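## Task

Find the black stapler on a desk and put it inside the tote near the door, fully within the rim and not sticking out past it. It has to stay there without the robot holding it. If the robot tips over or finishes leaning, the task fails.

## Robot and tools

Robot: a simulated Hello Robot Stretch 3. It has a two-wheeled base (0.33 m long, 0.34 m wide), a lift that slides up a mast, and one telescoping arm that reaches out to the robot's RIGHT side, ending in a wrist (yaw, pitch, roll) and a two-finger gripper. The base cannot move sideways, so the gripper moves forward or back only by driving. Turning in place pivots about the point between the wheels, 0.05 m behind the front edge. Cameras: head_camera and nav_camera are on the head (aimed by head_pan_rad and head_tilt_rad); wrist_camera is on the gripper.

Frames: the base frame has its origin on the floor between the drive wheels, x forward, y left, z up. hand_pose in results is in this frame, at the point where closed fingertips meet. The odometry frame is where the base frame was at scene start; heading is positive to the left, from -3.142 to 3.142.

execute_actions takes "actions", a list run in order. Each action may hold "robot", "steps" (1 to 450 control steps at 30 per second, default 1) and "until". {"steps": n} alone only waits. "robot" is one command, a queue (list of up to 8 commands, each beginning once the previous one ended "done"; {"pause_s": s} waits up to 15 s), or {"stop": true}, which brakes everything and clears the queue. A command may contain:
- "base": exactly one of {"translate_m": d}, an offset in metres driven straight from where the base is when that command begins (positive forward, |d| at most 1), or {"rotate_rad": d}, an offset turn in radians in place (positive counter-clockwise seen from above, |d| at most 3.2).
- "joints": absolute targets by name; unnamed joints keep their goals. lift_m 0 to 1.1 (arm height); arm_m 0 to 0.52 (extension); wrist_yaw_rad -1.345 to 4.42 (0 is along the arm, positive swings toward the front, 3.0 folds over the base); wrist_pitch_rad -1.57 to 0.451 (negative tips fingertips down); wrist_roll_rad -2.911 to 2.911; gripper_m -0.089 to 0.179 (bigger is wider; the real gap is about 0.007 m smaller when almost shut, 0.025 m smaller when fully open, and zero under 0.007); head_pan_rad -3.953 to 1.73 (positive left, -1.57 looks along the arm); head_tilt_rad -1.53 to 0.419 (negative down).
- "contact_limits": {"arm_m": effort percent 1 to 100} making the arm stop softer or harder on contact; it applies until the arm's next command.
A new command acts immediately and discards the rest of any older queue. Any bad value rejects the entire call and nothing runs.

"until" ends an action early. {"robot": {"status": "ended"}} waits until nothing reads "moving" and no queue runs; use it with steps 450 after each motion. Fields can also be compared, e.g. {"lift_m": [">", 0.3]} or a status with ["!=", "moving"]. {"any": {"status": "ended"}} fires when the first motion ends.

Results: base_status shows progress as (moved of goal); joint_goals and joint_status per joint; statuses are moving, done, off_target (came to rest short, may still push), contact_stop (pushed into something; that joint goes slack until commanded again), time_out, stopped, not_commanded, torque_fault (wrist servo switched off for 10 s after hard strain; limp, refuses goals). refusals and queue/queue_left describe refused goals and the queue; lines starting "refused:" or "dropped:" explain why. robot.on_its_own appears when the robot changed a goal itself, a joint is slack or off, a motor strains at rest, or base_tilt has shifted 3 degrees or more. motor_effort is percent of maximum (peak in brackets), noisy and biased. lidar_m lists 12 distances in 30-degree sectors (1st ahead, 4th left, 7th behind, 10th right) in a plane 0.17 m up, so it sees table legs, not tops. wrist_depth_mm and head_depth_mm are 7x7 grids of median depth in mm. Each result also carries one image per camera, taken at the end.

zoom_image: {"camera": name, "region": [x0, y0, x1, y1]} in pixels of that camera's last image, at most 504 by 504, for a sharper look. finished_scene: {"scene": n} ends the scene and grades it; do it only once all motion has ended and the object rests in the tote unaided.

Gripping: close to a gripper_m value below the object's width (lower squeezes harder, but too hard triggers a stall guard that weakens the grip). Open to at least 0.02 above the touch value to let go. Neither reading nor "done" proves the object is held; check the wrist camera.

Speed: the base drives fast (0.30 m/s, 1.9 rad/s) only when stowed: lift_m under 0.30, arm_m under 0.03, wrist_yaw_rad over 2.54; otherwise 0.10 m/s and 0.63 rad/s.

Avoid: folding or unfolding the wrist unless lift_m is 0.32 to 0.95 with wrist_pitch_rad -0.4 and roll near 0 (it can strike the mast, base or head); after folding the lift may go down to 0.25. With wrist_yaw_rad below -0.4, keep pitch at -0.5 or lower. Pushing into something rigid with the gripper higher than about 0.45 m can tip the robot, as can a second push after a contact_stop, driving while holding or pressing something fixed, or catching furniture while driving (worst in reverse). If tilted, reverse the last move in small steps, lift the gripper off what it presses, and lower lift_m to about 0.2 if needed. Don't drop, slam or shove objects; a loose object may get nudged occasionally, so confirm its position before finishing.

Each tool is called after "Call:" as name(argument=value, ...) on one line, values as JSON.

## Session

Call:
execute_actions(actions=[])

Call:
execute_actions(actions=[{"robot":{"joints":{"head_pan_rad":-1.6,"head_tilt_rad":-0.5}},"steps":90,"until":{"robot":{"status":"ended"}}}])

Call:
execute_actions(actions=[{"robot":{"joints":{"head_pan_rad":-3.3}},"steps":90,"until":{"robot":{"status":"ended"}}}])

Scene clock: 0.00 s.
robot.base_odometry: x=+0.000 y=+0.000 heading=+0.000 (m, m, rad; robot's odometry frame)
robot.turned_by_wheels: +0.000 (rad since the last result)
robot.turned_by_imu: +0.000 (rad since the last result)
robot.base_tilt: forward=+0.5 right=-0.1 (deg)
robot.lidar_m: 0.98 1.00 1.26 1.77 1.81 0.81 0.75 0.76 0.96 1.67 1.61 1.07
robot.head_depth_mm: 938 946 953 961 969 978 989 / 930 937 940 953 965 967 975 / 921 930 942 943 954 958 969 / 914 917 931 931 941 958 958 / 908 912 920 929 931 942 951 / 895 906 910 922 924 932 942 / 875 879 887 914 922 931 937
robot.base_status: not_commanded
robot.joint_positions: lift_m=+0.564 arm_m=-0.002 wrist_yaw_rad=+2.826 wrist_pitch_rad=-0.405 wrist_roll_rad=-0.001 gripper_m=+0.037 head_pan_rad=+0.001 head_tilt_rad=-0.001
robot.joint_goals: lift_m=+0.564 arm_m=-0.002 wrist_yaw_rad=+2.826 wrist_pitch_rad=-0.405 wrist_roll_rad=-0.001 gripper_m=+0.037 head_pan_rad=+0.001 head_tilt_rad=-0.001
robot.joint_status: lift_m=not_commanded arm_m=not_commanded wrist_yaw_rad=not_commanded wrist_pitch_rad=not_commanded wrist_roll_rad=not_commanded gripper_m=not_commanded head_pan_rad=not_commanded head_tilt_rad=not_commanded
robot.measured_speeds: translate_m=+0.000 rotate_rad=+0.000 lift_m=+0.000 arm_m=+0.000 wrist_yaw_rad=+0.000 wrist_pitch_rad=+0.000 wrist_roll_rad=+0.000 head_pan_rad=+0.000 head_tilt_rad=+0.000
robot: refusals=0 queue=idle queue_left=0
robot.motor_effort: left_wheel=+1 right_wheel=-1 lift_m=+19 arm_m=-2 wrist_yaw_rad=+0 wrist_pitch_rad=+6 wrist_roll_rad=+0 gripper_m=+0 head_pan_rad=-1 head_tilt_rad=+2 (%)
robot.hand_pose: x=+0.0489 y=+0.0724 z=+0.5801 quat_wxyz=(+0.250, +0.706, +0.032, +0.662) (m; robot's base frame)
robot.wrist_depth_mm: - - - - - 949 744 / - - - - - 970 756 / - - - - - - 813 / - - - - - - 807 / 933 - - - - - 838 / 809 - 843 813 861 848 826 / 707 - 705 723 714 706 726
pictures: head_camera (sideways: a quarter turn clockwise sets it upright), nav_camera (sideways: a quarter turn counterclockwise sets it upright), wrist_camera
Images, in order (width x height): head_camera 896x504, nav_camera 672x504, wrist_camera 644x364.

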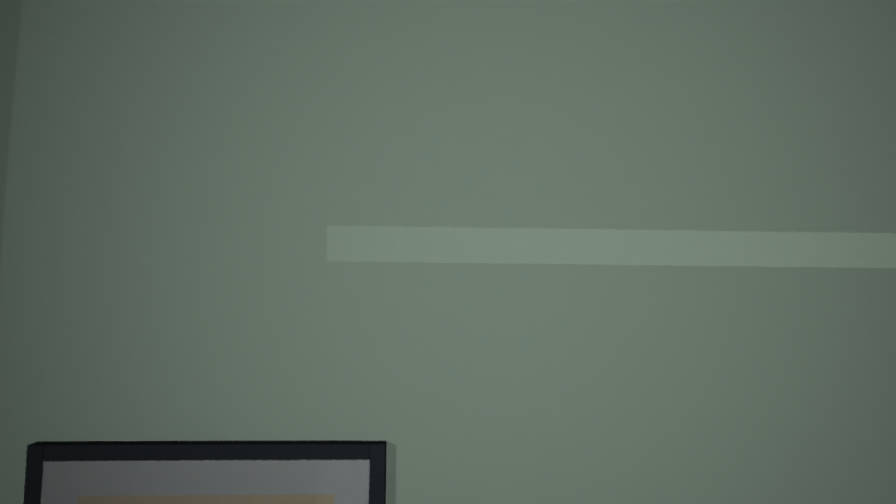

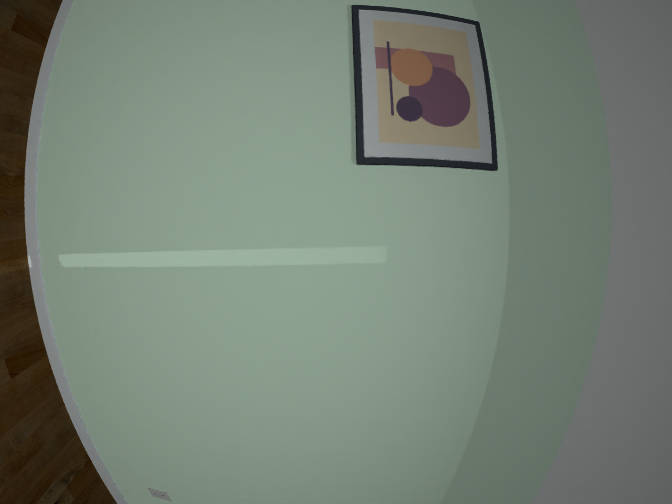

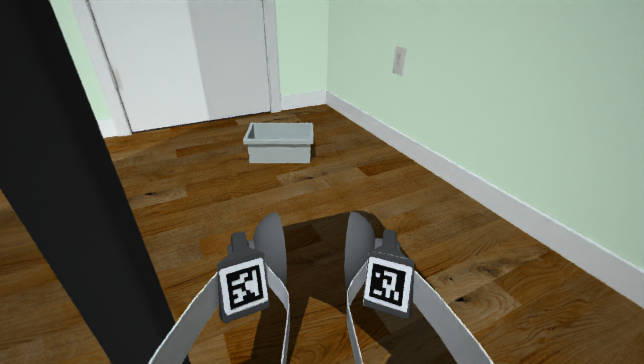

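Scene clock: 1.40 s.
robot.base_odometry: x=+0.000 y=+0.000 heading=+0.000 (m, m, rad; robot's odometry frame)
robot.turned_by_wheels: +0.000 (rad since the last result)
robot.turned_by_imu: +0.000 (rad since the last result)
robot.base_tilt: forward=+0.6 right=-0.1 (deg)
robot.lidar_m: 0.99 1.00 1.26 1.77 1.82 0.81 0.75 0.76 0.95 1.67 1.61 1.06
robot.head_depth_mm: 1681 1771 1805 1850 1816 1557 1311 / 1698 1861 2080 2218 1915 1541 1310 / 1685 1813 2007 2208 1920 1557 1310 / 1681 1775 1896 2121 1926 1550 1311 / 1662 1735 1854 2085 1943 1561 1307 / 1645 1735 1863 2052 1930 1553 1317 / 1631 1708 1837 2013 1912 1563 1321
robot.base_status: not_commanded
robot.joint_positions: lift_m=+0.564 arm_m=-0.002 wrist_yaw_rad=+2.826 wrist_pitch_rad=-0.405 wrist_roll_rad=-0.001 gripper_m=+0.037 head_pan_rad=-1.593 head_tilt_rad=-0.494
robot.joint_goals: lift_m=+0.564 arm_m=-0.002 wrist_yaw_rad=+2.826 wrist_pitch_rad=-0.405 wrist_roll_rad=-0.001 gripper_m=+0.037 head_pan_rad=-1.600 head_tilt_rad=-0.500
robot.joint_status: lift_m=not_commanded arm_m=not_commanded wrist_yaw_rad=not_commanded wrist_pitch_rad=not_commanded wrist_roll_rad=not_commanded gripper_m=not_commanded head_pan_rad=done head_tilt_rad=done
robot.measured_speeds: translate_m=+0.000 rotate_rad=+0.000 lift_m=+0.000 arm_m=+0.000 wrist_yaw_rad=+0.000 wrist_pitch_rad=+0.000 wrist_roll_rad=+0.000 head_pan_rad=+0.000 head_tilt_rad=+0.000
robot: refusals=0 queue=done queue_left=0
robot.motor_effort: left_wheel=+1(1) right_wheel=-1(0) lift_m=+19(19) arm_m=-2(2) wrist_yaw_rad=+0(0) wrist_pitch_rad=+7(6) wrist_roll_rad=+0(0) gripper_m=+1(1) head_pan_rad=-3(28) head_tilt_rad=-3(27) (%)
robot.hand_pose: x=+0.0489 y=+0.0724 z=+0.5801 quat_wxyz=(+0.250, +0.706, +0.032, +0.662) (m; robot's base frame)
robot.wrist_depth_mm: - - - - - 939 736 / - - - - - 958 769 / - - - - - - 791 / - - - - - - 796 / 923 - - - - - 849 / 811 - 835 820 849 834 814 / 697 - 714 707 711 720 720
pictures: head_camera (sideways: a quarter turn clockwise sets it upright), nav_camera (sideways: a quarter turn counterclockwise sets it upright), wrist_camera
camera_calibration (this result's frames):
head_camera: T_world_to_cam=[[0.00520189, 0.520003, -0.854149, 1.13333], [0.999957, 0.00389848, 0.00846327, -0.00829842], [0.00773081, -0.854156, -0.51996, 0.636043], [0, 0, 0, 1]] pos_world=[-0.00251453, -0.0460226, 1.29882]
nav_camera: T_world_to_cam=[[-0.0404437, -0.437618, 0.898251, -1.12847], [-0.998886, 0.0395718, -0.0256959, 0.0908372], [-0.0243004, -0.89829, -0.438731, 0.526313], [0, 0, 0, 1]] pos_world=[0.0578862, -0.024651, 1.24689]
wrist_camera: T_world_to_cam=[[0.939484, -0.341951, 0.0209469, -0.0381158], [-0.164805, -0.504699, -0.847419, 0.569305], [0.300347, 0.792684, -0.530512, 0.401734], [0, 0, 0, 1]] pos_world=[0.00897348, -0.0441546, 0.696362]
Images, in order (width x height): head_camera 896x504, nav_camera 672x504, wrist_camera 644x364.

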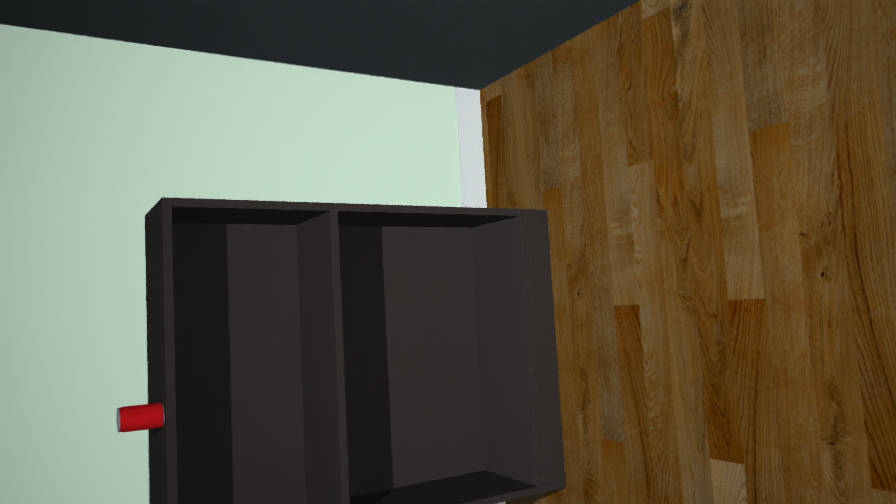

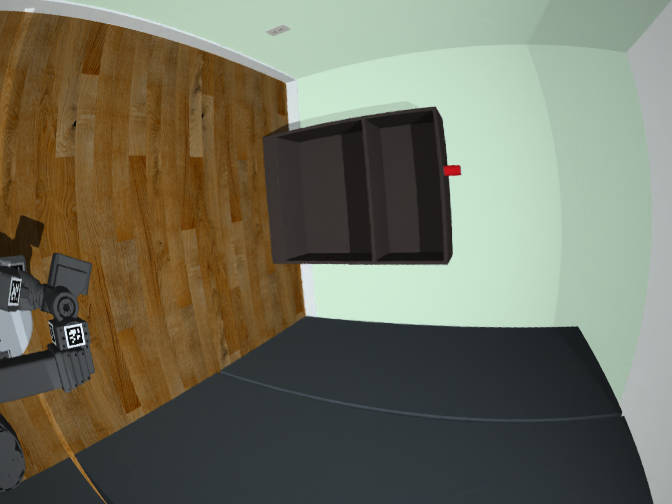

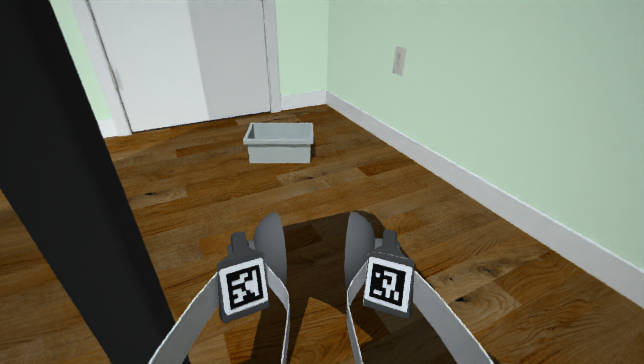

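Scene clock: 2.83 s.
robot.base_odometry: x=+0.000 y=+0.000 heading=+0.000 (m, m, rad; robot's odometry frame)
robot.turned_by_wheels: +0.000 (rad since the last result)
robot.turned_by_imu: +0.000 (rad since the last result)
robot.base_tilt: forward=+0.5 right=-0.1 (deg)
robot.lidar_m: 0.99 1.00 1.26 1.77 1.82 0.81 0.75 0.76 0.95 1.67 1.60 1.07
robot.head_depth_mm: 683 749 823 923 1037 1204 1314 / 666 728 803 899 1004 1161 1273 / 653 713 780 870 974 1115 1257 / 637 694 761 843 949 1071 1232 / 626 678 742 817 921 1038 1198 / 611 662 728 798 889 1008 1170 / 599 649 708 794 874 983 1102
robot.base_status: not_commanded
robot.joint_positions: lift_m=+0.564 arm_m=-0.002 wrist_yaw_rad=+2.826 wrist_pitch_rad=-0.405 wrist_roll_rad=-0.001 gripper_m=+0.037 head_pan_rad=-3.293 head_tilt_rad=-0.494
robot.joint_goals: lift_m=+0.564 arm_m=-0.002 wrist_yaw_rad=+2.826 wrist_pitch_rad=-0.405 wrist_roll_rad=-0.001 gripper_m=+0.037 head_pan_rad=-3.300 head_tilt_rad=-0.500
robot.joint_status: lift_m=not_commanded arm_m=not_commanded wrist_yaw_rad=not_commanded wrist_pitch_rad=not_commanded wrist_roll_rad=not_commanded gripper_m=not_commanded head_pan_rad=done head_tilt_rad=done
robot.measured_speeds: translate_m=+0.000 rotate_rad=+0.000 lift_m=+0.000 arm_m=+0.000 wrist_yaw_rad=+0.000 wrist_pitch_rad=+0.000 wrist_roll_rad=+0.000 head_pan_rad=+0.000 head_tilt_rad=+0.000
robot: refusals=0 queue=done queue_left=0
robot.motor_effort: left_wheel=+1(1) right_wheel=-1(1) lift_m=+19(19) arm_m=-2(1) wrist_yaw_rad=+0(0) wrist_pitch_rad=+6(6) wrist_roll_rad=+0(0) gripper_m=+0(0) head_pan_rad=-3(30) head_tilt_rad=-3(3) (%)
robot.hand_pose: x=+0.0489 y=+0.0724 z=+0.5801 quat_wxyz=(+0.250, +0.706, +0.032, +0.662) (m; robot's base frame)
robot.wrist_depth_mm: - - - - - 923 750 / - - - - - 956 779 / - - - - - - 805 / - - - - - - 817 / 939 - - - - - 854 / 798 - 850 818 878 821 811 / 697 - 700 715 707 709 710
pictures: head_camera (sideways: a quarter turn clockwise sets it upright), nav_camera (sideways: a quarter turn counterclockwise sets it upright), wrist_camera
camera_calibration (this result's frames):
head_camera: T_world_to_cam=[[0.515144, -0.0721791, -0.854059, 1.1301], [-0.124972, -0.992124, 0.00846773, -0.00144215], [-0.847944, 0.102372, -0.520107, 0.641455], [0, 0, 0, 1]] pos_world=[-0.0384285, 0.0144723, 1.29881]
nav_camera: T_world_to_cam=[[-0.428913, 0.0965138, 0.898175, -1.126], [0.167945, 0.985461, -0.0256928, 0.0837155], [-0.887597, 0.139824, -0.438887, 0.531782], [0, 0, 0, 1]] pos_world=[-0.0250084, -0.0481799, 1.24689]
wrist_camera: T_world_to_cam=[[0.939484, -0.34195, 0.0209469, -0.0381157], [-0.164805, -0.504699, -0.847419, 0.569305], [0.300347, 0.792685, -0.530512, 0.401734], [0, 0, 0, 1]] pos_world=[0.00897346, -0.0441546, 0.696362]
Images, in order (width x height): head_camera 896x504, nav_camera 672x504, wrist_camera 644x364.

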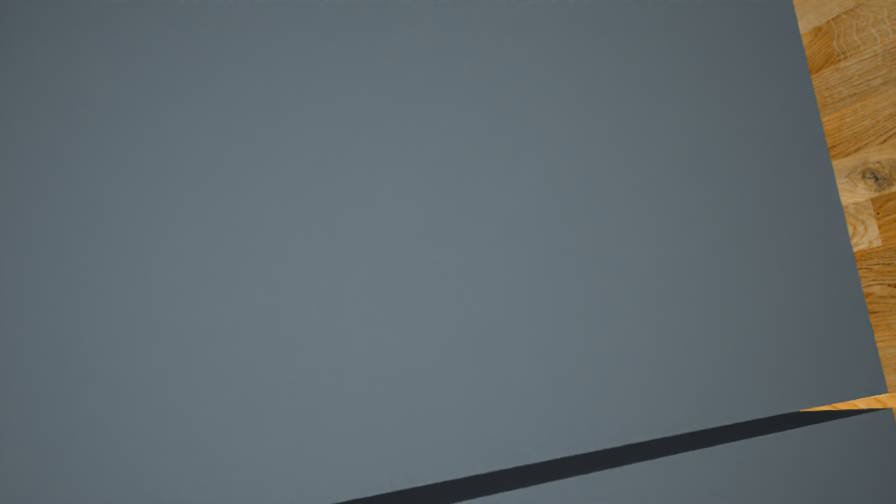

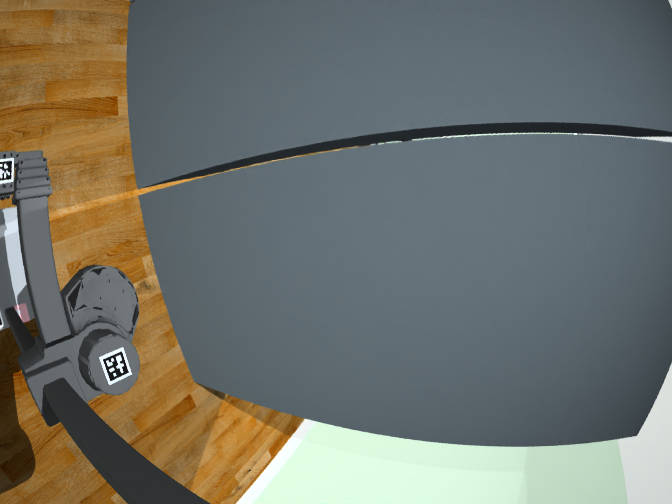

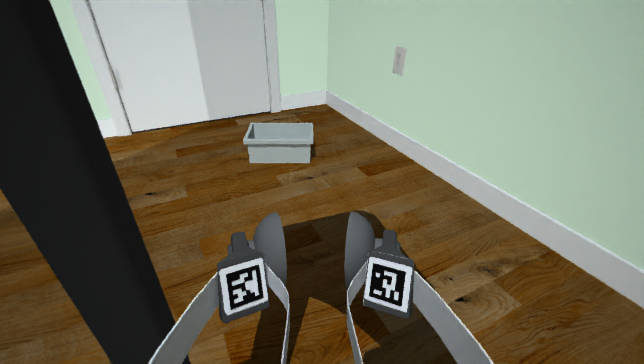

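Partition ends near (-0.82,0.6). Tote near (0.29,1.28).

Call:
execute_actions(actions=[{"robot":[{"base":{"rotate_rad":2.05},"joints":{"head_pan_rad":0.5,"lift_m":0.28}},{"base":{"translate_m":1}},{"base":{"rotate_rad":0.55}},{"base":{"translate_m":0.45}},{"base":{"rotate_rad":0.9}}],"steps":450,"until":{"robot":{"status":"ended"}}}])

Scene clock: 18.20 s.
robot.base_odometry: x=-0.847 y=+1.119 heading=-2.858 (m, m, rad; robot's odometry frame)
robot.turned_by_wheels: +3.426 (rad since the last result)
robot.turned_by_imu: +3.351 (rad since the last result)
robot.base_tilt: forward=+2.1 right=+1.6 (deg)
robot.lidar_m: 2.69 0.47 0.38 0.48 2.09 1.69 1.40 0.71 0.59 0.58 0.64 0.99
robot.head_depth_mm: 2778 2912 3136 2454 1898 1552 1308 / 2919 3078 3226 2480 1923 1563 1304 / 3129 3303 3361 2481 1911 1543 1309 / 492 535 585 646 727 825 955 / 442 478 517 565 622 695 784 / 402 431 463 500 545 599 666 / 369 392 419 450 486 528 578
robot.base_status: moving (rotate_rad +0.8258 of +0.9000)
robot.joint_positions: lift_m=+0.280 arm_m=-0.002 wrist_yaw_rad=+2.826 wrist_pitch_rad=-0.406 wrist_roll_rad=-0.001 gripper_m=+0.037 head_pan_rad=+0.493 head_tilt_rad=-0.495
robot.joint_goals: lift_m=+0.280 arm_m=-0.002 wrist_yaw_rad=+2.826 wrist_pitch_rad=-0.406 wrist_roll_rad=-0.001 gripper_m=+0.037 head_pan_rad=+0.500 head_tilt_rad=-0.500
robot.joint_status: lift_m=done arm_m=not_commanded wrist_yaw_rad=not_commanded wrist_pitch_rad=not_commanded wrist_roll_rad=not_commanded gripper_m=not_commanded head_pan_rad=done head_tilt_rad=done
robot.measured_speeds: translate_m=+0.000 rotate_rad=+0.563 lift_m=+0.000 arm_m=+0.000 wrist_yaw_rad=+0.000 wrist_pitch_rad=+0.000 wrist_roll_rad=+0.000 head_pan_rad=+0.000 head_tilt_rad=+0.000
robot: refusals=0 queue=running queue_left=0
robot.motor_effort: left_wheel=+2(7) right_wheel=+1(9) lift_m=+17(19) arm_m=-2(1) wrist_yaw_rad=+0(0) wrist_pitch_rad=+7(6) wrist_roll_rad=+0(0) gripper_m=+1(1) head_pan_rad=+2(28) head_tilt_rad=-2(2) (%)
robot.hand_pose: x=+0.0489 y=+0.0723 z=+0.2956 quat_wxyz=(+0.250, +0.706, +0.032, +0.662) (m; robot's base frame)
robot.wrist_depth_mm: - - - 380 401 432 - / - - - 419 443 466 - / - - - 454 481 520 - / - 737 734 502 539 575 775 / - 595 605 551 580 594 607 / 489 - - 489 517 499 495 / 424 - - 426 420 424 434
pictures: head_camera (sideways: a quarter turn clockwise sets it upright), nav_camera (sideways: a quarter turn counterclockwise sets it upright), wrist_camera
camera_calibration (this result's frames):
head_camera: T_world_to_cam=[[-0.456081, -0.252115, -0.85348, 1.13527], [-0.495903, 0.868336, 0.00849648, 0.000783126], [0.738966, 0.427118, -0.521056, 0.633009], [0, 0, 0, 1]] pos_world=[0.0503925, 0.015169, 1.29876]
nav_camera: T_world_to_cam=[[0.401791, 0.180893, 0.897687, -1.13043], [0.457524, -0.888826, -0.0256732, 0.0819235], [0.793244, 0.421029, -0.439885, 0.522828], [0, 0, 0, 1]] pos_world=[0.00198445, 0.0571772, 1.24686]
wrist_camera: T_world_to_cam=[[0.939488, -0.34194, 0.0209681, -0.0321742], [-0.164975, -0.505214, -0.847079, 0.328093], [0.300244, 0.792361, -0.531054, 0.251069], [0, 0, 0, 1]] pos_world=[0.00897239, -0.0441816, 0.411926]
Images, in order (width x height): head_camera 896x504, nav_camera 672x504, wrist_camera 644x364.

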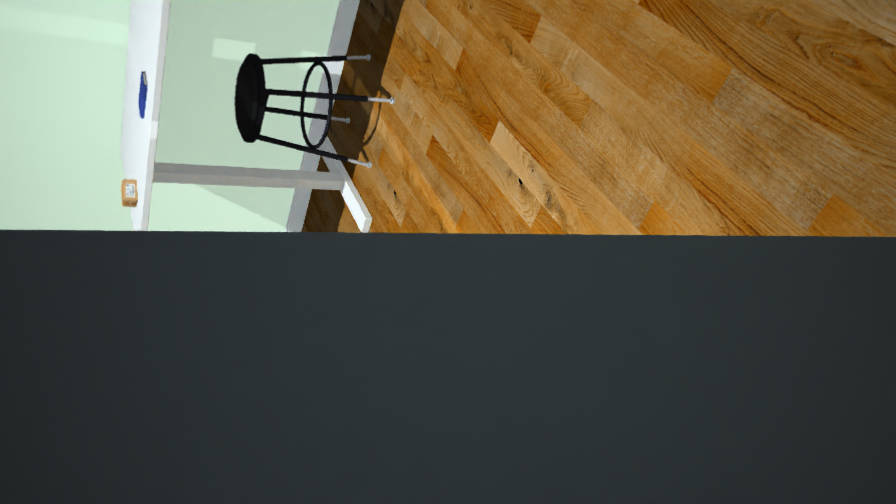

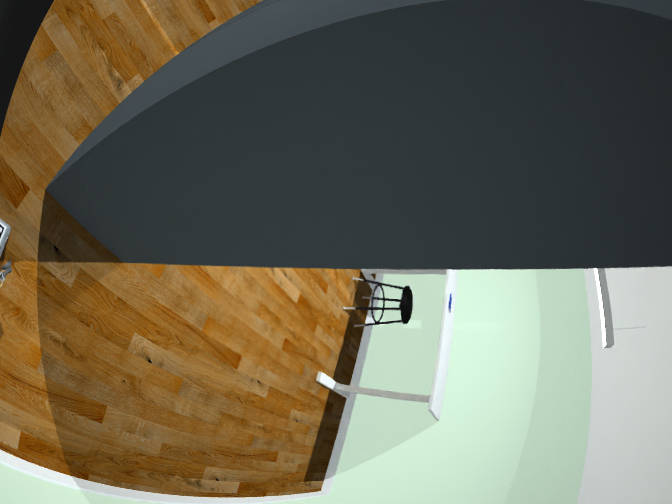

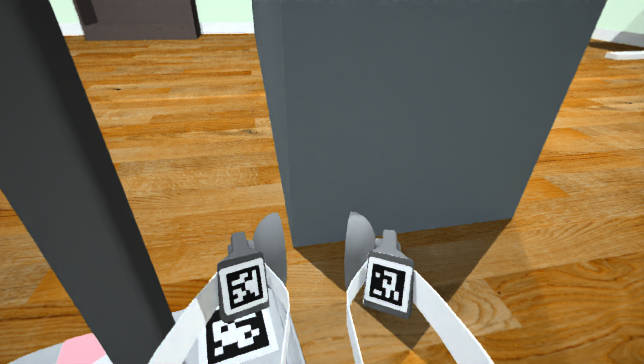

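Call:
execute_actions(actions=[{"robot":{"base":{"translate_m":1},"joints":{"head_pan_rad":1.2,"head_tilt_rad":-0.3}},"steps":450,"until":{"robot":{"status":"ended"}}}])

Scene clock: 23.50 s.
robot.base_odometry: x=-1.783 y=+0.769 heading=-2.783 (m, m, rad; robot's odometry frame)
robot.turned_by_wheels: +0.074 (rad since the last result)
robot.turned_by_imu: +0.072 (rad since the last result)
robot.base_tilt: forward=+0.6 right=-0.1 (deg)
robot.lidar_m: 1.69 1.80 2.72 1.13 1.08 0.49 1.70 0.95 0.81 0.80 0.91 1.52
robot.head_depth_mm: 2646 2844 2881 3151 2476 1884 1507 / 2642 2744 2898 3095 2477 1896 1505 / 2628 2748 2888 3071 2488 1878 1502 / 2573 2678 2871 3102 2503 1866 1506 / 2532 2690 2765 2999 2491 1865 1509 / 2482 2652 2743 2975 2481 1878 1515 / 2462 2606 2738 2907 2241 1873 1502
robot.base_status: done (translate_m +1.0000 of +1.0000)
robot.joint_positions: lift_m=+0.280 arm_m=-0.002 wrist_yaw_rad=+2.826 wrist_pitch_rad=-0.406 wrist_roll_rad=-0.001 gripper_m=+0.037 head_pan_rad=+1.193 head_tilt_rad=-0.310
robot.joint_goals: lift_m=+0.280 arm_m=-0.002 wrist_yaw_rad=+2.826 wrist_pitch_rad=-0.406 wrist_roll_rad=-0.001 gripper_m=+0.037 head_pan_rad=+1.200 head_tilt_rad=-0.300
robot.joint_status: lift_m=done arm_m=not_commanded wrist_yaw_rad=not_commanded wrist_pitch_rad=not_commanded wrist_roll_rad=not_commanded gripper_m=not_commanded head_pan_rad=done head_tilt_rad=done
robot.measured_speeds: translate_m=+0.000 rotate_rad=+0.000 lift_m=+0.000 arm_m=+0.000 wrist_yaw_rad=+0.000 wrist_pitch_rad=+0.000 wrist_roll_rad=+0.000 head_pan_rad=+0.000 head_tilt_rad=+0.000
robot: refusals=0 queue=done queue_left=0
robot.motor_effort: left_wheel=-1(8) right_wheel=+2(8) lift_m=+17(17) arm_m=-2(2) wrist_yaw_rad=+0(0) wrist_pitch_rad=+7(7) wrist_roll_rad=+0(1) gripper_m=+0(1) head_pan_rad=+2(27) head_tilt_rad=+4(18) (%)
robot.hand_pose: x=+0.0489 y=+0.0722 z=+0.2956 quat_wxyz=(+0.250, +0.706, +0.032, +0.662) (m; robot's base frame)
robot.wrist_depth_mm: 873 - - - - - - / - - - - - - - / - 919 - - - - - / - 737 731 743 732 750 754 / - 588 602 605 610 592 604 / 485 - - 491 515 501 501 / 430 - - 419 423 424 427
pictures: head_camera (sideways: a quarter turn clockwise sets it upright), nav_camera (sideways: a quarter turn counterclockwise sets it upright), wrist_camera
camera_calibration (this result's frames):
head_camera: T_world_to_cam=[[-0.125189, -0.332331, -0.934818, 1.23936], [-0.939091, 0.34365, 0.00359282, 0.00986915], [0.320056, 0.878328, -0.35511, 0.419627], [0, 0, 0, 1]] pos_world=[0.0301188, 0.0399165, 1.30756]
nav_camera: T_world_to_cam=[[0.127058, 0.236614, 0.96326, -1.21435], [0.924377, -0.380416, -0.0284845, 0.0827423], [0.359699, 0.894035, -0.267055, 0.300552], [0, 0, 0, 1]] pos_world=[-0.0303007, 0.0501039, 1.25235]
wrist_camera: T_world_to_cam=[[0.939489, -0.341936, 0.0209716, -0.0321752], [-0.165001, -0.5053, -0.847022, 0.328055], [0.300225, 0.792308, -0.531143, 0.251098], [0, 0, 0, 1]] pos_world=[0.00897193, -0.0441826, 0.411914]
Images, in order (width x height): head_camera 896x504, nav_camera 672x504, wrist_camera 644x364.

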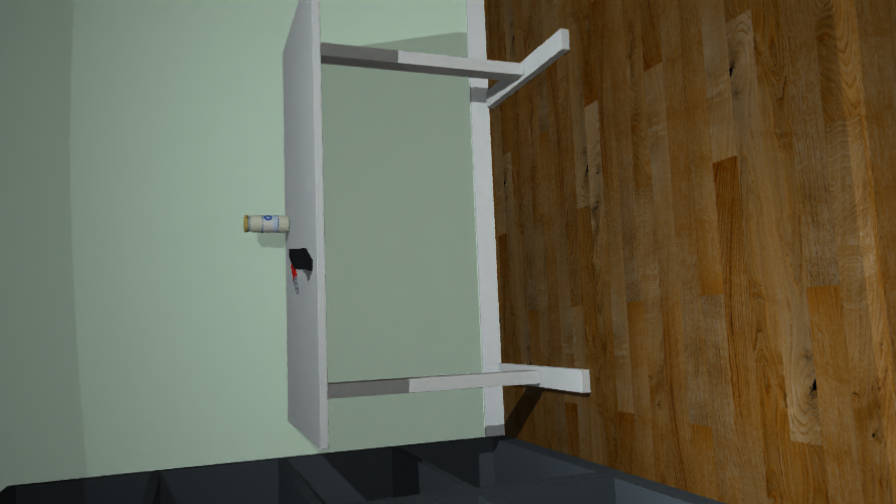

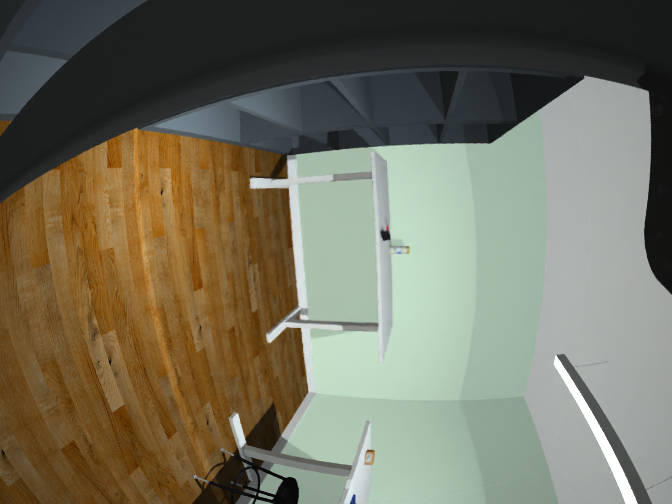

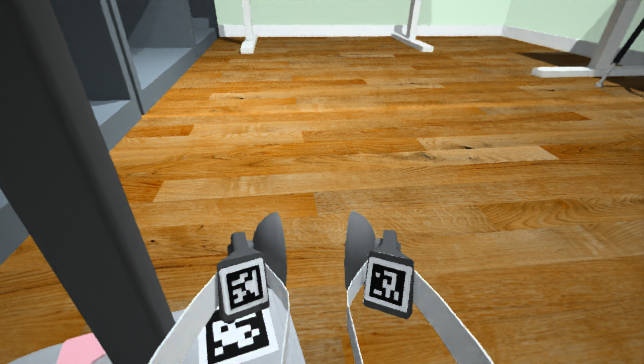

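Desk edge ~2.15 m away, 0.92 high.

Call:
execute_actions(actions=[{"robot":[{"base":{"rotate_rad":1.26}},{"base":{"translate_m":1}}],"steps":450,"until":{"robot":{"translate_m":[">",0.68]}}},{"robot":[{"base":{"translate_m":1}},{"base":{"rotate_rad":1.6},"joints":{"lift_m":1.05,"head_pan_rad":-1.6,"head_tilt_rad":-0.6,"gripper_m":0.14}}],"steps":450,"until":{"robot":{"lift_m":[">",0.5]}}},{"robot":{"joints":{"wrist_yaw_rad":0}},"steps":450,"until":{"robot":{"status":"ended"}}}])

Scene clock: 41.07 s.
robot.base_odometry: x=-1.703 y=-0.918 heading=+0.076 (m, m, rad; robot's odometry frame)
robot.turned_by_wheels: +2.860 (rad since the last result)
robot.turned_by_imu: +2.796 (rad since the last result)
robot.base_tilt: forward=+0.5 right=-0.1 (deg)
robot.lidar_m: 0.92 0.83 0.82 2.47 2.52 1.52 1.52 1.98 1.22 1.29 0.90 0.69
robot.head_depth_mm: 1115 1179 - - - - 1188 / 1081 1056 - - - - - / 1101 1168 - - - - 1186 / 1097 1148 - 596 1633 1449 1234 / 1083 1146 767 646 1691 1437 1249 / 1085 1146 768 598 1653 1450 1238 / 1080 1137 770 599 1170 1349 1211
robot.base_status: done (rotate_rad +1.5999 of +1.6000)
robot.joint_positions: lift_m=+1.050 arm_m=-0.002 wrist_yaw_rad=+0.002 wrist_pitch_rad=-0.406 wrist_roll_rad=-0.001 gripper_m=+0.140 head_pan_rad=-1.593 head_tilt_rad=-0.593
robot.joint_goals: lift_m=+1.050 arm_m=-0.002 wrist_yaw_rad=+0.000 wrist_pitch_rad=-0.406 wrist_roll_rad=-0.001 gripper_m=+0.140 head_pan_rad=-1.600 head_tilt_rad=-0.600
robot.joint_status: lift_m=done arm_m=not_commanded wrist_yaw_rad=done wrist_pitch_rad=not_commanded wrist_roll_rad=not_commanded gripper_m=done head_pan_rad=done head_tilt_rad=done
robot.measured_speeds: translate_m=+0.000 rotate_rad=+0.000 lift_m=+0.000 arm_m=+0.000 wrist_yaw_rad=+0.000 wrist_pitch_rad=+0.000 wrist_roll_rad=+0.000 head_pan_rad=+0.000 head_tilt_rad=+0.000
robot: refusals=0 queue=done queue_left=0
robot.motor_effort: left_wheel=-1(6) right_wheel=+3(9) lift_m=+21(22) arm_m=-2(2) wrist_yaw_rad=-2(3) wrist_pitch_rad=+7(6) wrist_roll_rad=+0(0) gripper_m=+0(82) head_pan_rad=-3(30) head_tilt_rad=-3(20) (%)
robot.hand_pose: x=-0.0212 y=-0.3684 z=+1.0652 quat_wxyz=(+0.693, +0.143, -0.692, -0.142) (m; robot's base frame)
robot.wrist_depth_mm: 841 865 876 926 941 - - / 873 823 822 886 833 898 900 / 538 544 563 523 569 580 586 / 404 408 417 400 418 425 432 / 325 342 331 349 354 367 378 / - - - - - - - / - - - - - - -
pictures: head_camera (sideways: a quarter turn clockwise sets it upright), nav_camera (sideways: a quarter turn counterclockwise sets it upright), wrist_camera
camera_calibration (this result's frames):
head_camera: T_world_to_cam=[[0.00711191, 0.602239, -0.798284, 1.06048], [0.999936, 0.00275883, 0.0109897, -0.0115862], [0.00882077, -0.798311, -0.602181, 0.743006], [0, 0, 0, 1]] pos_world=[-0.00251048, -0.0454816, 1.29412]
nav_camera: T_world_to_cam=[[-0.0424455, -0.524631, 0.850271, -1.06588], [-0.998825, 0.0422074, -0.0238187, 0.0883897], [-0.0233917, -0.850283, -0.525806, 0.639607], [0, 0, 0, 1]] pos_world=[0.0580056, -0.0190766, 1.2447]
wrist_camera: T_world_to_cam=[[-0.999271, 0.0318846, 0.0209841, -0.036522], [-0.000811183, 0.531887, -0.846815, 1.13114], [-0.0381615, -0.846215, -0.531474, 0.419594], [0, 0, 0, 1]] pos_world=[-0.0195655, -0.245406, 1.18163]
Images, in order (width x height): head_camera 896x504, nav_camera 672x504, wrist_camera 644x364.

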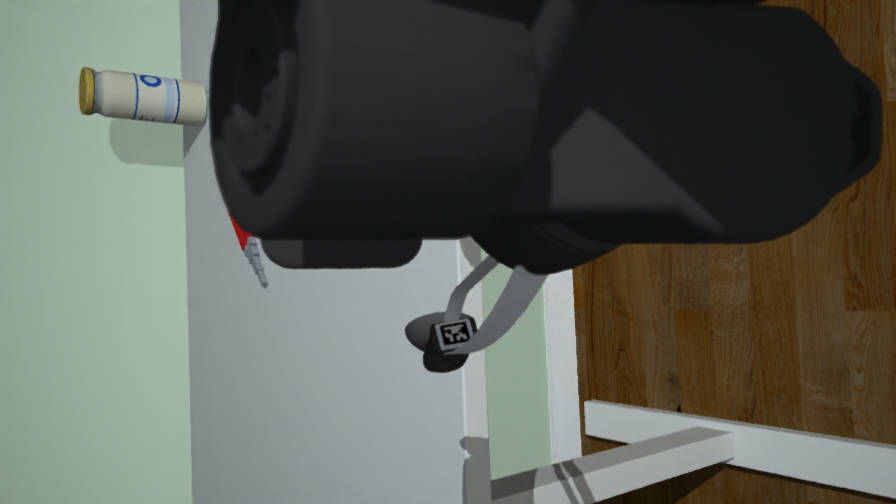

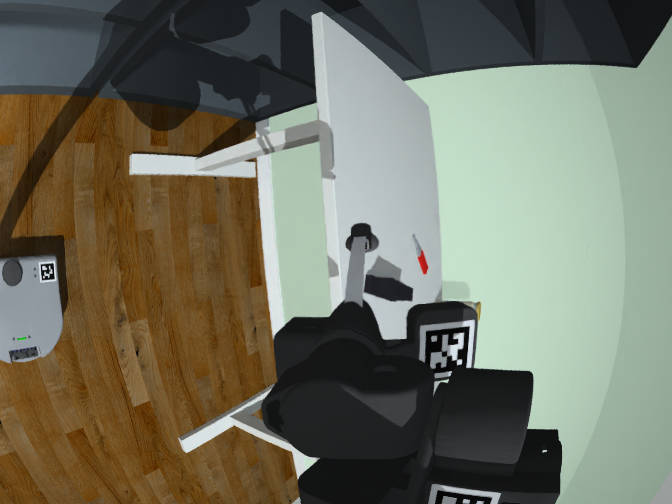

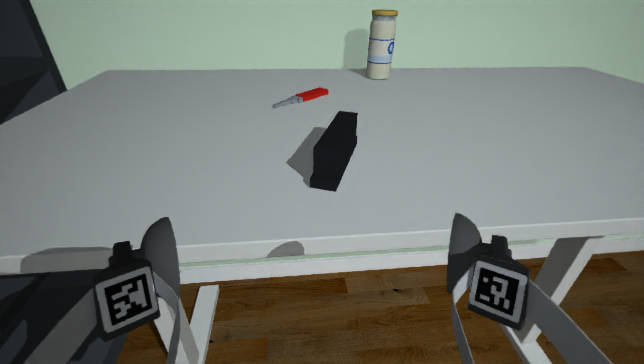

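Call:
execute_actions(actions=[{"robot":{"joints":{"wrist_yaw_rad":-0.26,"wrist_pitch_rad":-0.8,"lift_m":1.08,"arm_m":0.34}},"steps":450,"until":{"robot":{"status":"ended"}}}])

Scene clock: 45.00 s.
robot.base_odometry: x=-1.703 y=-0.918 heading=+0.076 (m, m, rad; robot's odometry frame)
robot.turned_by_wheels: +0.000 (rad since the last result)
robot.turned_by_imu: -0.001 (rad since the last result)
robot.base_tilt: forward=+0.6 right=-0.1 (deg)
robot.lidar_m: 0.92 0.82 0.82 2.47 2.52 1.52 1.53 1.98 1.21 1.29 0.90 0.69
robot.head_depth_mm: 1130 1138 759 615 1699 1439 1236 / - 1053 730 617 1682 1438 1239 / - - 673 617 1682 1429 1234 / 1090 1144 730 620 1681 1447 1239 / 1090 1144 768 621 1676 1450 1237 / 1088 1141 767 597 1668 1434 1240 / 1076 1133 771 600 1169 1346 1209
robot.base_status: done (rotate_rad +1.5999 of +1.6000)
robot.joint_positions: lift_m=+1.080 arm_m=+0.340 wrist_yaw_rad=-0.260 wrist_pitch_rad=-0.807 wrist_roll_rad=-0.001 gripper_m=+0.140 head_pan_rad=-1.593 head_tilt_rad=-0.593
robot.joint_goals: lift_m=+1.080 arm_m=+0.340 wrist_yaw_rad=-0.260 wrist_pitch_rad=-0.800 wrist_roll_rad=-0.001 gripper_m=+0.140 head_pan_rad=-1.600 head_tilt_rad=-0.600
robot.joint_status: lift_m=done arm_m=done wrist_yaw_rad=done wrist_pitch_rad=done wrist_roll_rad=not_commanded gripper_m=done head_pan_rad=done head_tilt_rad=done
robot.measured_speeds: translate_m=+0.000 rotate_rad=+0.000 lift_m=+0.000 arm_m=+0.000 wrist_yaw_rad=+0.000 wrist_pitch_rad=+0.000 wrist_roll_rad=+0.000 head_pan_rad=+0.000 head_tilt_rad=+0.000
robot: refusals=0 queue=done queue_left=0
robot.motor_effort: left_wheel=-1(1) right_wheel=+2(2) lift_m=+21(22) arm_m=+5(7) wrist_yaw_rad=-1(3) wrist_pitch_rad=+4(8) wrist_roll_rad=+0(0) gripper_m=+0(0) head_pan_rad=-3(3) head_tilt_rad=-3(3) (%)
robot.hand_pose: x=-0.0626 y=-0.6390 z=+1.0169 quat_wxyz=(+0.609, +0.191, -0.680, -0.360) (m; robot's base frame)
robot.wrist_depth_mm: 372 379 380 396 404 407 410 / 326 327 333 334 341 341 351 / 282 285 289 287 297 302 307 / 252 255 256 204 265 264 268 / 226 234 230 183 236 242 241 / 207 - 209 197 214 - 219 / 192 189 190 188 196 197 201
pictures: head_camera (sideways: a quarter turn clockwise sets it upright), nav_camera (sideways: a quarter turn counterclockwise sets it upright), wrist_camera
camera_calibration (this result's frames):
head_camera: T_world_to_cam=[[0.00726274, 0.602237, -0.798284, 1.06048], [0.999936, 0.00250838, 0.0109897, -0.0115862], [0.00862083, -0.798313, -0.602181, 0.743008], [0, 0, 0, 1]] pos_world=[-0.00252187, -0.0454795, 1.29412]
nav_camera: T_world_to_cam=[[-0.0425769, -0.52462, 0.850271, -1.06588], [-0.998814, 0.0424575, -0.0238187, 0.0883897], [-0.0236047, -0.850277, -0.525806, 0.639608], [0, 0, 0, 1]] pos_world=[0.0580008, -0.0190896, 1.2447]
wrist_camera: T_world_to_cam=[[-0.959851, 0.278629, 0.0324235, 0.0802131], [0.210769, 0.79265, -0.572086, 1.13454], [-0.1851, -0.542283, -0.819553, 0.641297], [0, 0, 0, 1]] pos_world=[-0.0434281, -0.573877, 1.17203]
Images, in order (width x height): head_camera 896x504, nav_camera 672x504, wrist_camera 644x364.

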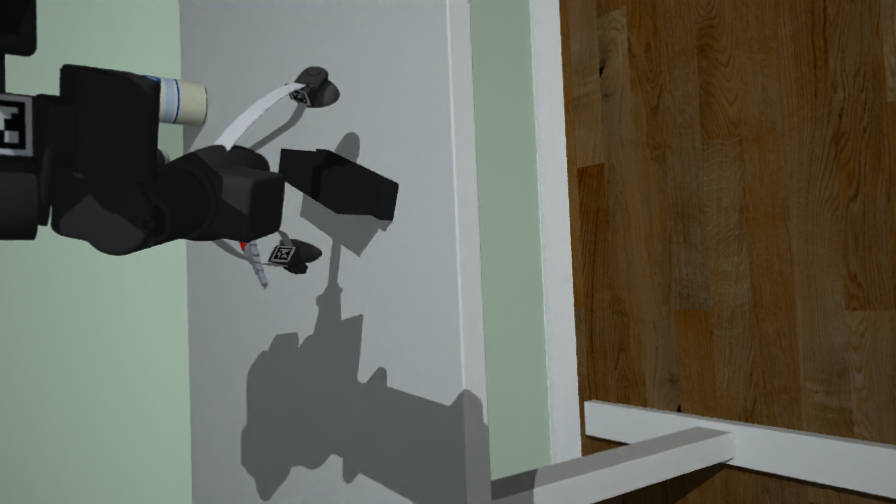

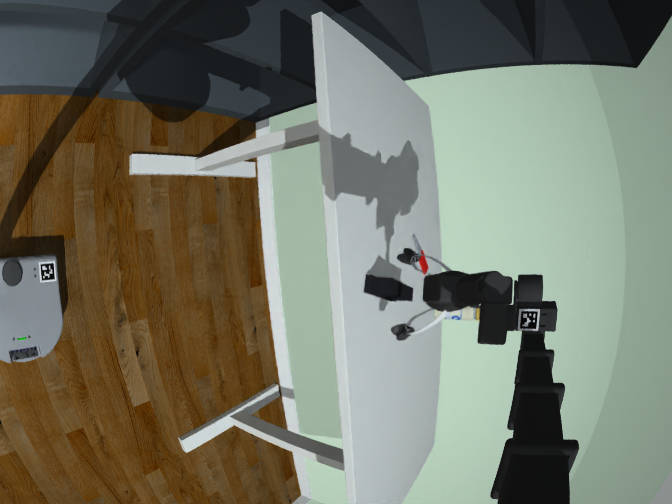

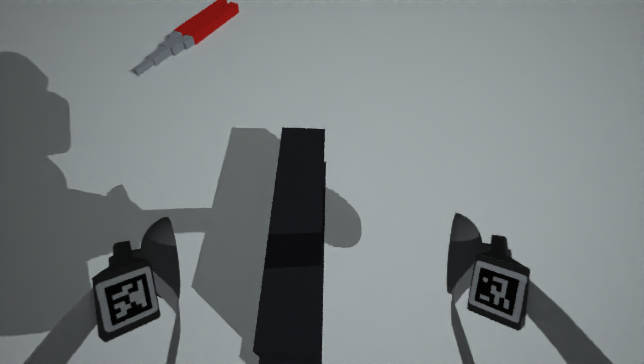

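Call:
execute_actions(actions=[{"robot":[{"joints":{"lift_m":1.048,"arm_m":0.355,"wrist_yaw_rad":-0.23}},{"joints":{"gripper_m":-0.03}},{"joints":{"lift_m":1.08}},{"joints":{"arm_m":0,"wrist_yaw_rad":1.5,"head_pan_rad":0}}],"steps":450,"until":{"robot":{"status":"ended"}}}])

Scene clock: 52.97 s.
robot.base_odometry: x=-1.703 y=-0.918 heading=+0.076 (m, m, rad; robot's odometry frame)
robot.turned_by_wheels: +0.000 (rad since the last result)
robot.turned_by_imu: -0.001 (rad since the last result)
robot.base_tilt: forward=+0.5 right=-0.1 (deg)
robot.lidar_m: 0.92 0.82 0.82 2.47 2.52 1.52 1.52 1.98 1.21 1.29 0.90 0.69
robot.head_depth_mm: 814 822 702 856 875 1015 1180 / 911 959 704 1185 1012 1190 1197 / 903 958 704 1218 1015 1298 1188 / 900 949 674 1220 1015 1298 1190 / 892 948 673 1197 1015 1298 1195 / 889 942 676 1206 1023 1300 1190 / 892 951 675 1196 1023 1301 1197
robot.base_status: done (rotate_rad +1.5999 of +1.6000)
robot.joint_positions: lift_m=+1.080 arm_m=+0.000 wrist_yaw_rad=+1.500 wrist_pitch_rad=-0.824 wrist_roll_rad=-0.001 gripper_m=-0.023 head_pan_rad=-0.007 head_tilt_rad=-0.593
robot.joint_goals: lift_m=+1.080 arm_m=+0.000 wrist_yaw_rad=+1.500 wrist_pitch_rad=-0.800 wrist_roll_rad=-0.001 gripper_m=-0.024 head_pan_rad=+0.000 head_tilt_rad=-0.600
robot.joint_status: lift_m=done arm_m=done wrist_yaw_rad=done wrist_pitch_rad=done wrist_roll_rad=not_commanded gripper_m=done head_pan_rad=done head_tilt_rad=done
robot.measured_speeds: translate_m=+0.000 rotate_rad=+0.000 lift_m=+0.000 arm_m=+0.000 wrist_yaw_rad=+0.000 wrist_pitch_rad=+0.000 wrist_roll_rad=+0.000 head_pan_rad=+0.000 head_tilt_rad=+0.000
robot: refusals=0 queue=done queue_left=0
robot.on_its_own: gripper_m is held at -0.024, not at your -0.030, by its stall guard, which is not easing now
robot.motor_effort: left_wheel=-1(1) right_wheel=+2(2) lift_m=+22(22) arm_m=-8(7) wrist_yaw_rad=+0(4) wrist_pitch_rad=+11(11) wrist_roll_rad=+0(1) gripper_m=-20(95) head_pan_rad=+2(28) head_tilt_rad=-3(3) (%)
robot.hand_pose: x=+0.1345 y=-0.1566 z=+1.0140 quat_wxyz=(+0.668, +0.649, -0.280, +0.235) (m; robot's base frame)
robot.wrist_depth_mm: 896 928 - 774 - - 396 / 888 916 931 876 954 957 349 / 803 808 817 182 883 - 916 / 885 - - 158 - - 750 / - - - 139 - - - / - - - 128 - - - / - - - 116 - - -
pictures: head_camera (sideways: a quarter turn clockwise sets it upright), nav_camera (sideways: a quarter turn counterclockwise sets it upright), wrist_camera
camera_calibration (this result's frames):
head_camera: T_world_to_cam=[[-0.602278, -0.00192849, -0.798284, 1.0642], [-0.0177675, 0.999782, 0.0109897, -0.00537819], [0.798089, 0.0208024, -0.602181, 0.738192], [0, 0, 0, 1]] pos_world=[0.0517058, -0.00792685, 1.29412]
nav_camera: T_world_to_cam=[[0.525209, -0.034566, 0.850271, -1.06934], [-0.0272103, -0.999346, -0.0238187, 0.0824629], [0.850538, -0.0106263, -0.525806, 0.634276], [0, 0, 0, 1]] pos_world=[0.0243954, 0.0521861, 1.2447]
wrist_camera: T_world_to_cam=[[-0.0929176, -0.995133, 0.0328264, -0.181402], [-0.827971, 0.0589136, -0.557668, 0.719213], [0.55302, -0.0789965, -0.829415, 0.920315], [0, 0, 0, 1]] pos_world=[0.0696794, -0.150189, 1.17036]
Images, in order (width x height): head_camera 896x504, nav_camera 672x504, wrist_camera 644x364.

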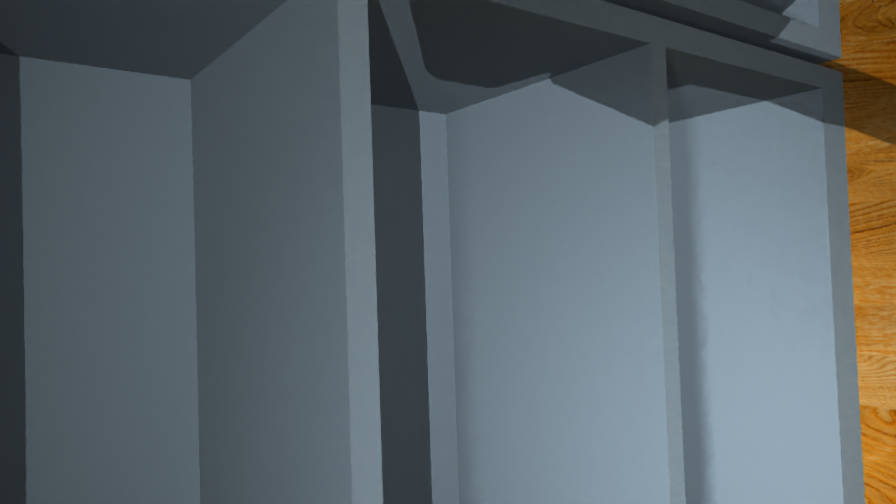

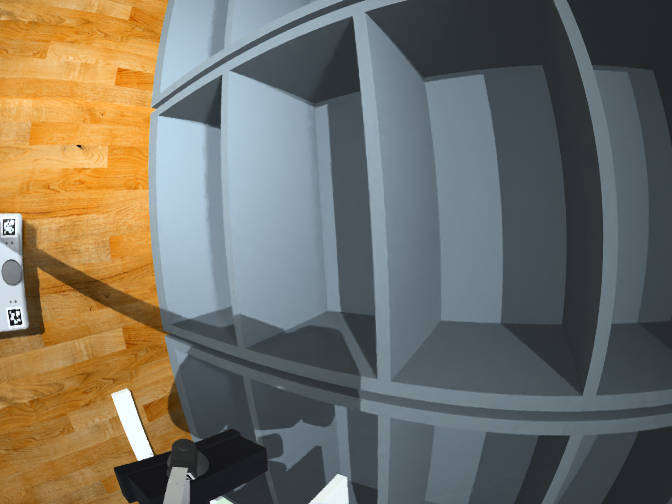

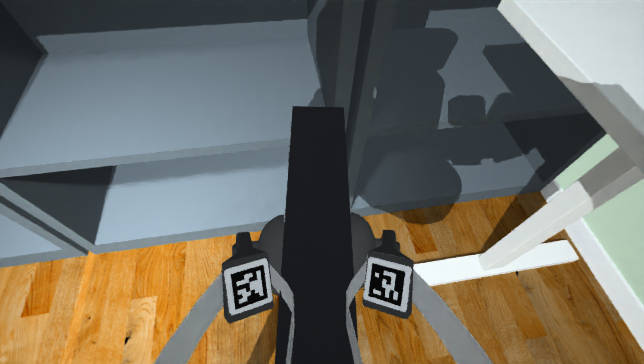

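Call:
execute_actions(actions=[{"robot":{"base":{"rotate_rad":1.57},"joints":{"lift_m":0.29,"wrist_pitch_rad":-0.5}},"steps":450,"until":{"robot":{"base_status":"done"}}},{"robot":{"base":{"translate_m":1},"joints":{"wrist_yaw_rad":2.62}},"steps":450,"until":{"robot":{"lift_m":["<",0.293]}}},{"robot":{"base":{"translate_m":1}},"steps":450,"until":{"robot":{"y":[">",-0.05]}}},{"robot":[{"base":{"translate_m":1}},{"base":{"rotate_rad":-1.33}}],"steps":450,"until":{"robot":{"status":"ended"}}}])

Scene clock: 69.43 s.
robot.base_odometry: x=-1.845 y=+0.952 heading=+0.316 (m, m, rad; robot's odometry frame)
robot.turned_by_wheels: +0.240 (rad since the last result)
robot.turned_by_imu: +0.239 (rad since the last result)
robot.base_tilt: forward=+0.6 right=-0.1 (deg)
robot.lidar_m: 1.46 0.76 0.62 0.62 0.68 1.08 1.72 1.90 2.89 1.32 0.59 0.60
robot.head_depth_mm: 2216 2417 2614 2146 1720 1435 1236 / 2220 2471 2648 2128 1729 1440 1229 / 2261 2533 2723 2127 1731 1450 1239 / 2322 2556 2745 2146 1713 1441 1236 / 1772 1901 2017 1999 1718 1445 1245 / 1357 1435 1543 1625 1631 1440 1242 / 1151 1189 1229 1301 1343 1379 1251
robot.base_status: done (rotate_rad -1.3299 of -1.3300)
robot.joint_positions: lift_m=+0.290 arm_m=+0.000 wrist_yaw_rad=+2.619 wrist_pitch_rad=-0.544 wrist_roll_rad=-0.001 gripper_m=-0.023 head_pan_rad=-0.007 head_tilt_rad=-0.593
robot.joint_goals: lift_m=+0.290 arm_m=+0.000 wrist_yaw_rad=+2.620 wrist_pitch_rad=-0.500 wrist_roll_rad=-0.001 gripper_m=-0.024 head_pan_rad=+0.000 head_tilt_rad=-0.600
robot.joint_status: lift_m=done arm_m=done wrist_yaw_rad=done wrist_pitch_rad=done wrist_roll_rad=not_commanded gripper_m=done head_pan_rad=done head_tilt_rad=done
robot.measured_speeds: translate_m=+0.000 rotate_rad=+0.000 lift_m=+0.000 arm_m=+0.000 wrist_yaw_rad=+0.000 wrist_pitch_rad=+0.000 wrist_roll_rad=+0.000 head_pan_rad=+0.000 head_tilt_rad=+0.000
robot: refusals=0 queue=done queue_left=0
robot.on_its_own: gripper_m is held at -0.024, not at your -0.030, by its stall guard, which is not easing now
robot.motor_effort: left_wheel=+2(9) right_wheel=-4(8) lift_m=+18(22) arm_m=-7(8) wrist_yaw_rad=+1(5) wrist_pitch_rad=+20(22) wrist_roll_rad=+0(0) gripper_m=-20(20) head_pan_rad=+2(2) head_tilt_rad=-3(3) (%)
robot.hand_pose: x=+0.0820 y=+0.0338 z=+0.2756 quat_wxyz=(+0.360, +0.706, +0.008, +0.610) (m; robot's base frame)
robot.wrist_depth_mm: 500 539 579 638 728 821 961 / 540 578 638 721 817 889 - / 578 628 680 183 764 763 771 / 588 599 611 157 618 629 620 / 519 508 527 139 512 524 523 / - 456 - 128 456 450 455 / - - - 116 385 391 392
pictures: head_camera (sideways: a quarter turn clockwise sets it upright), nav_camera (sideways: a quarter turn counterclockwise sets it upright), wrist_camera
camera_calibration (this result's frames):
head_camera: T_world_to_cam=[[-0.602686, -0.00203438, -0.797976, 1.0638], [-0.0179424, 0.999778, 0.0110025, -0.00539372], [0.797776, 0.0209486, -0.602589, 0.738725], [0, 0, 0, 1]] pos_world=[0.0517032, -0.00791859, 1.29409]
nav_camera: T_world_to_cam=[[0.52565, -0.0344742, 0.850002, -1.06899], [-0.0270421, -0.999351, -0.0238084, 0.0824484], [0.850271, -0.0104709, -0.526241, 0.634844], [0, 0, 0, 1]] pos_world=[0.0243567, 0.0521896, 1.24469]
wrist_camera: T_world_to_cam=[[0.850838, -0.524815, 0.0253875, -0.0637282], [-0.320813, -0.557158, -0.765933, 0.289379], [0.416118, 0.64354, -0.642419, 0.28719], [0, 0, 0, 1]] pos_world=[0.0275542, -0.0570336, 0.407759]
Images, in order (width x height): head_camera 896x504, nav_camera 672x504, wrist_camera 644x364.

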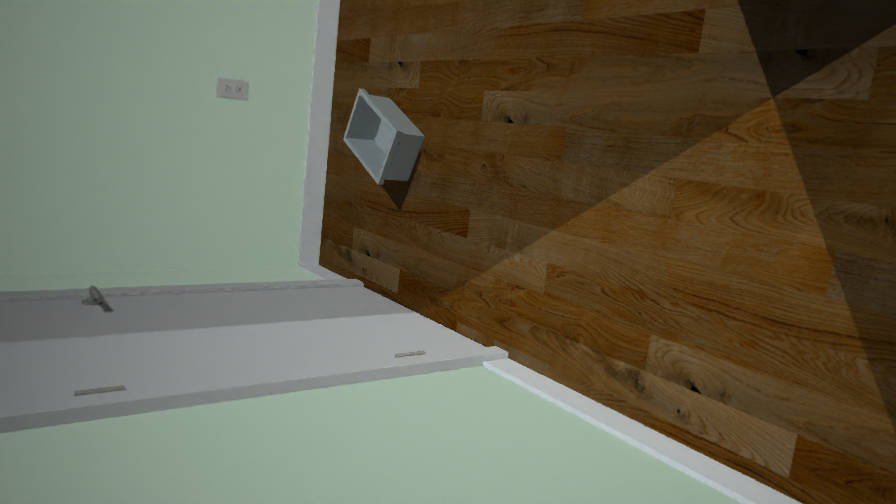

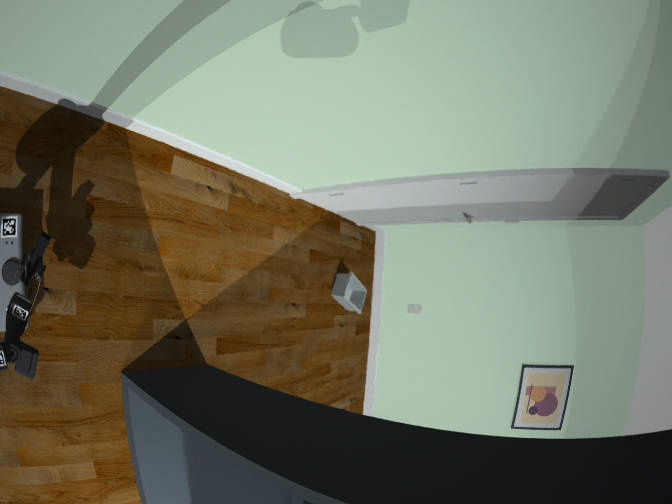

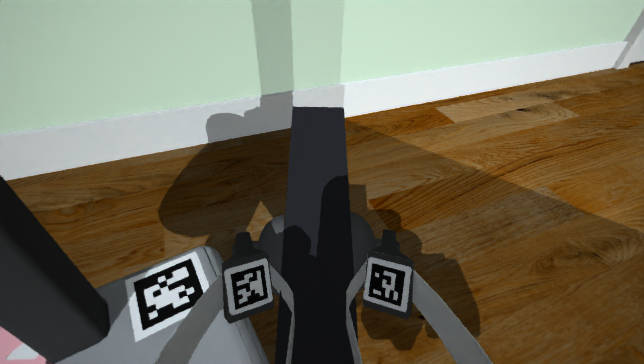

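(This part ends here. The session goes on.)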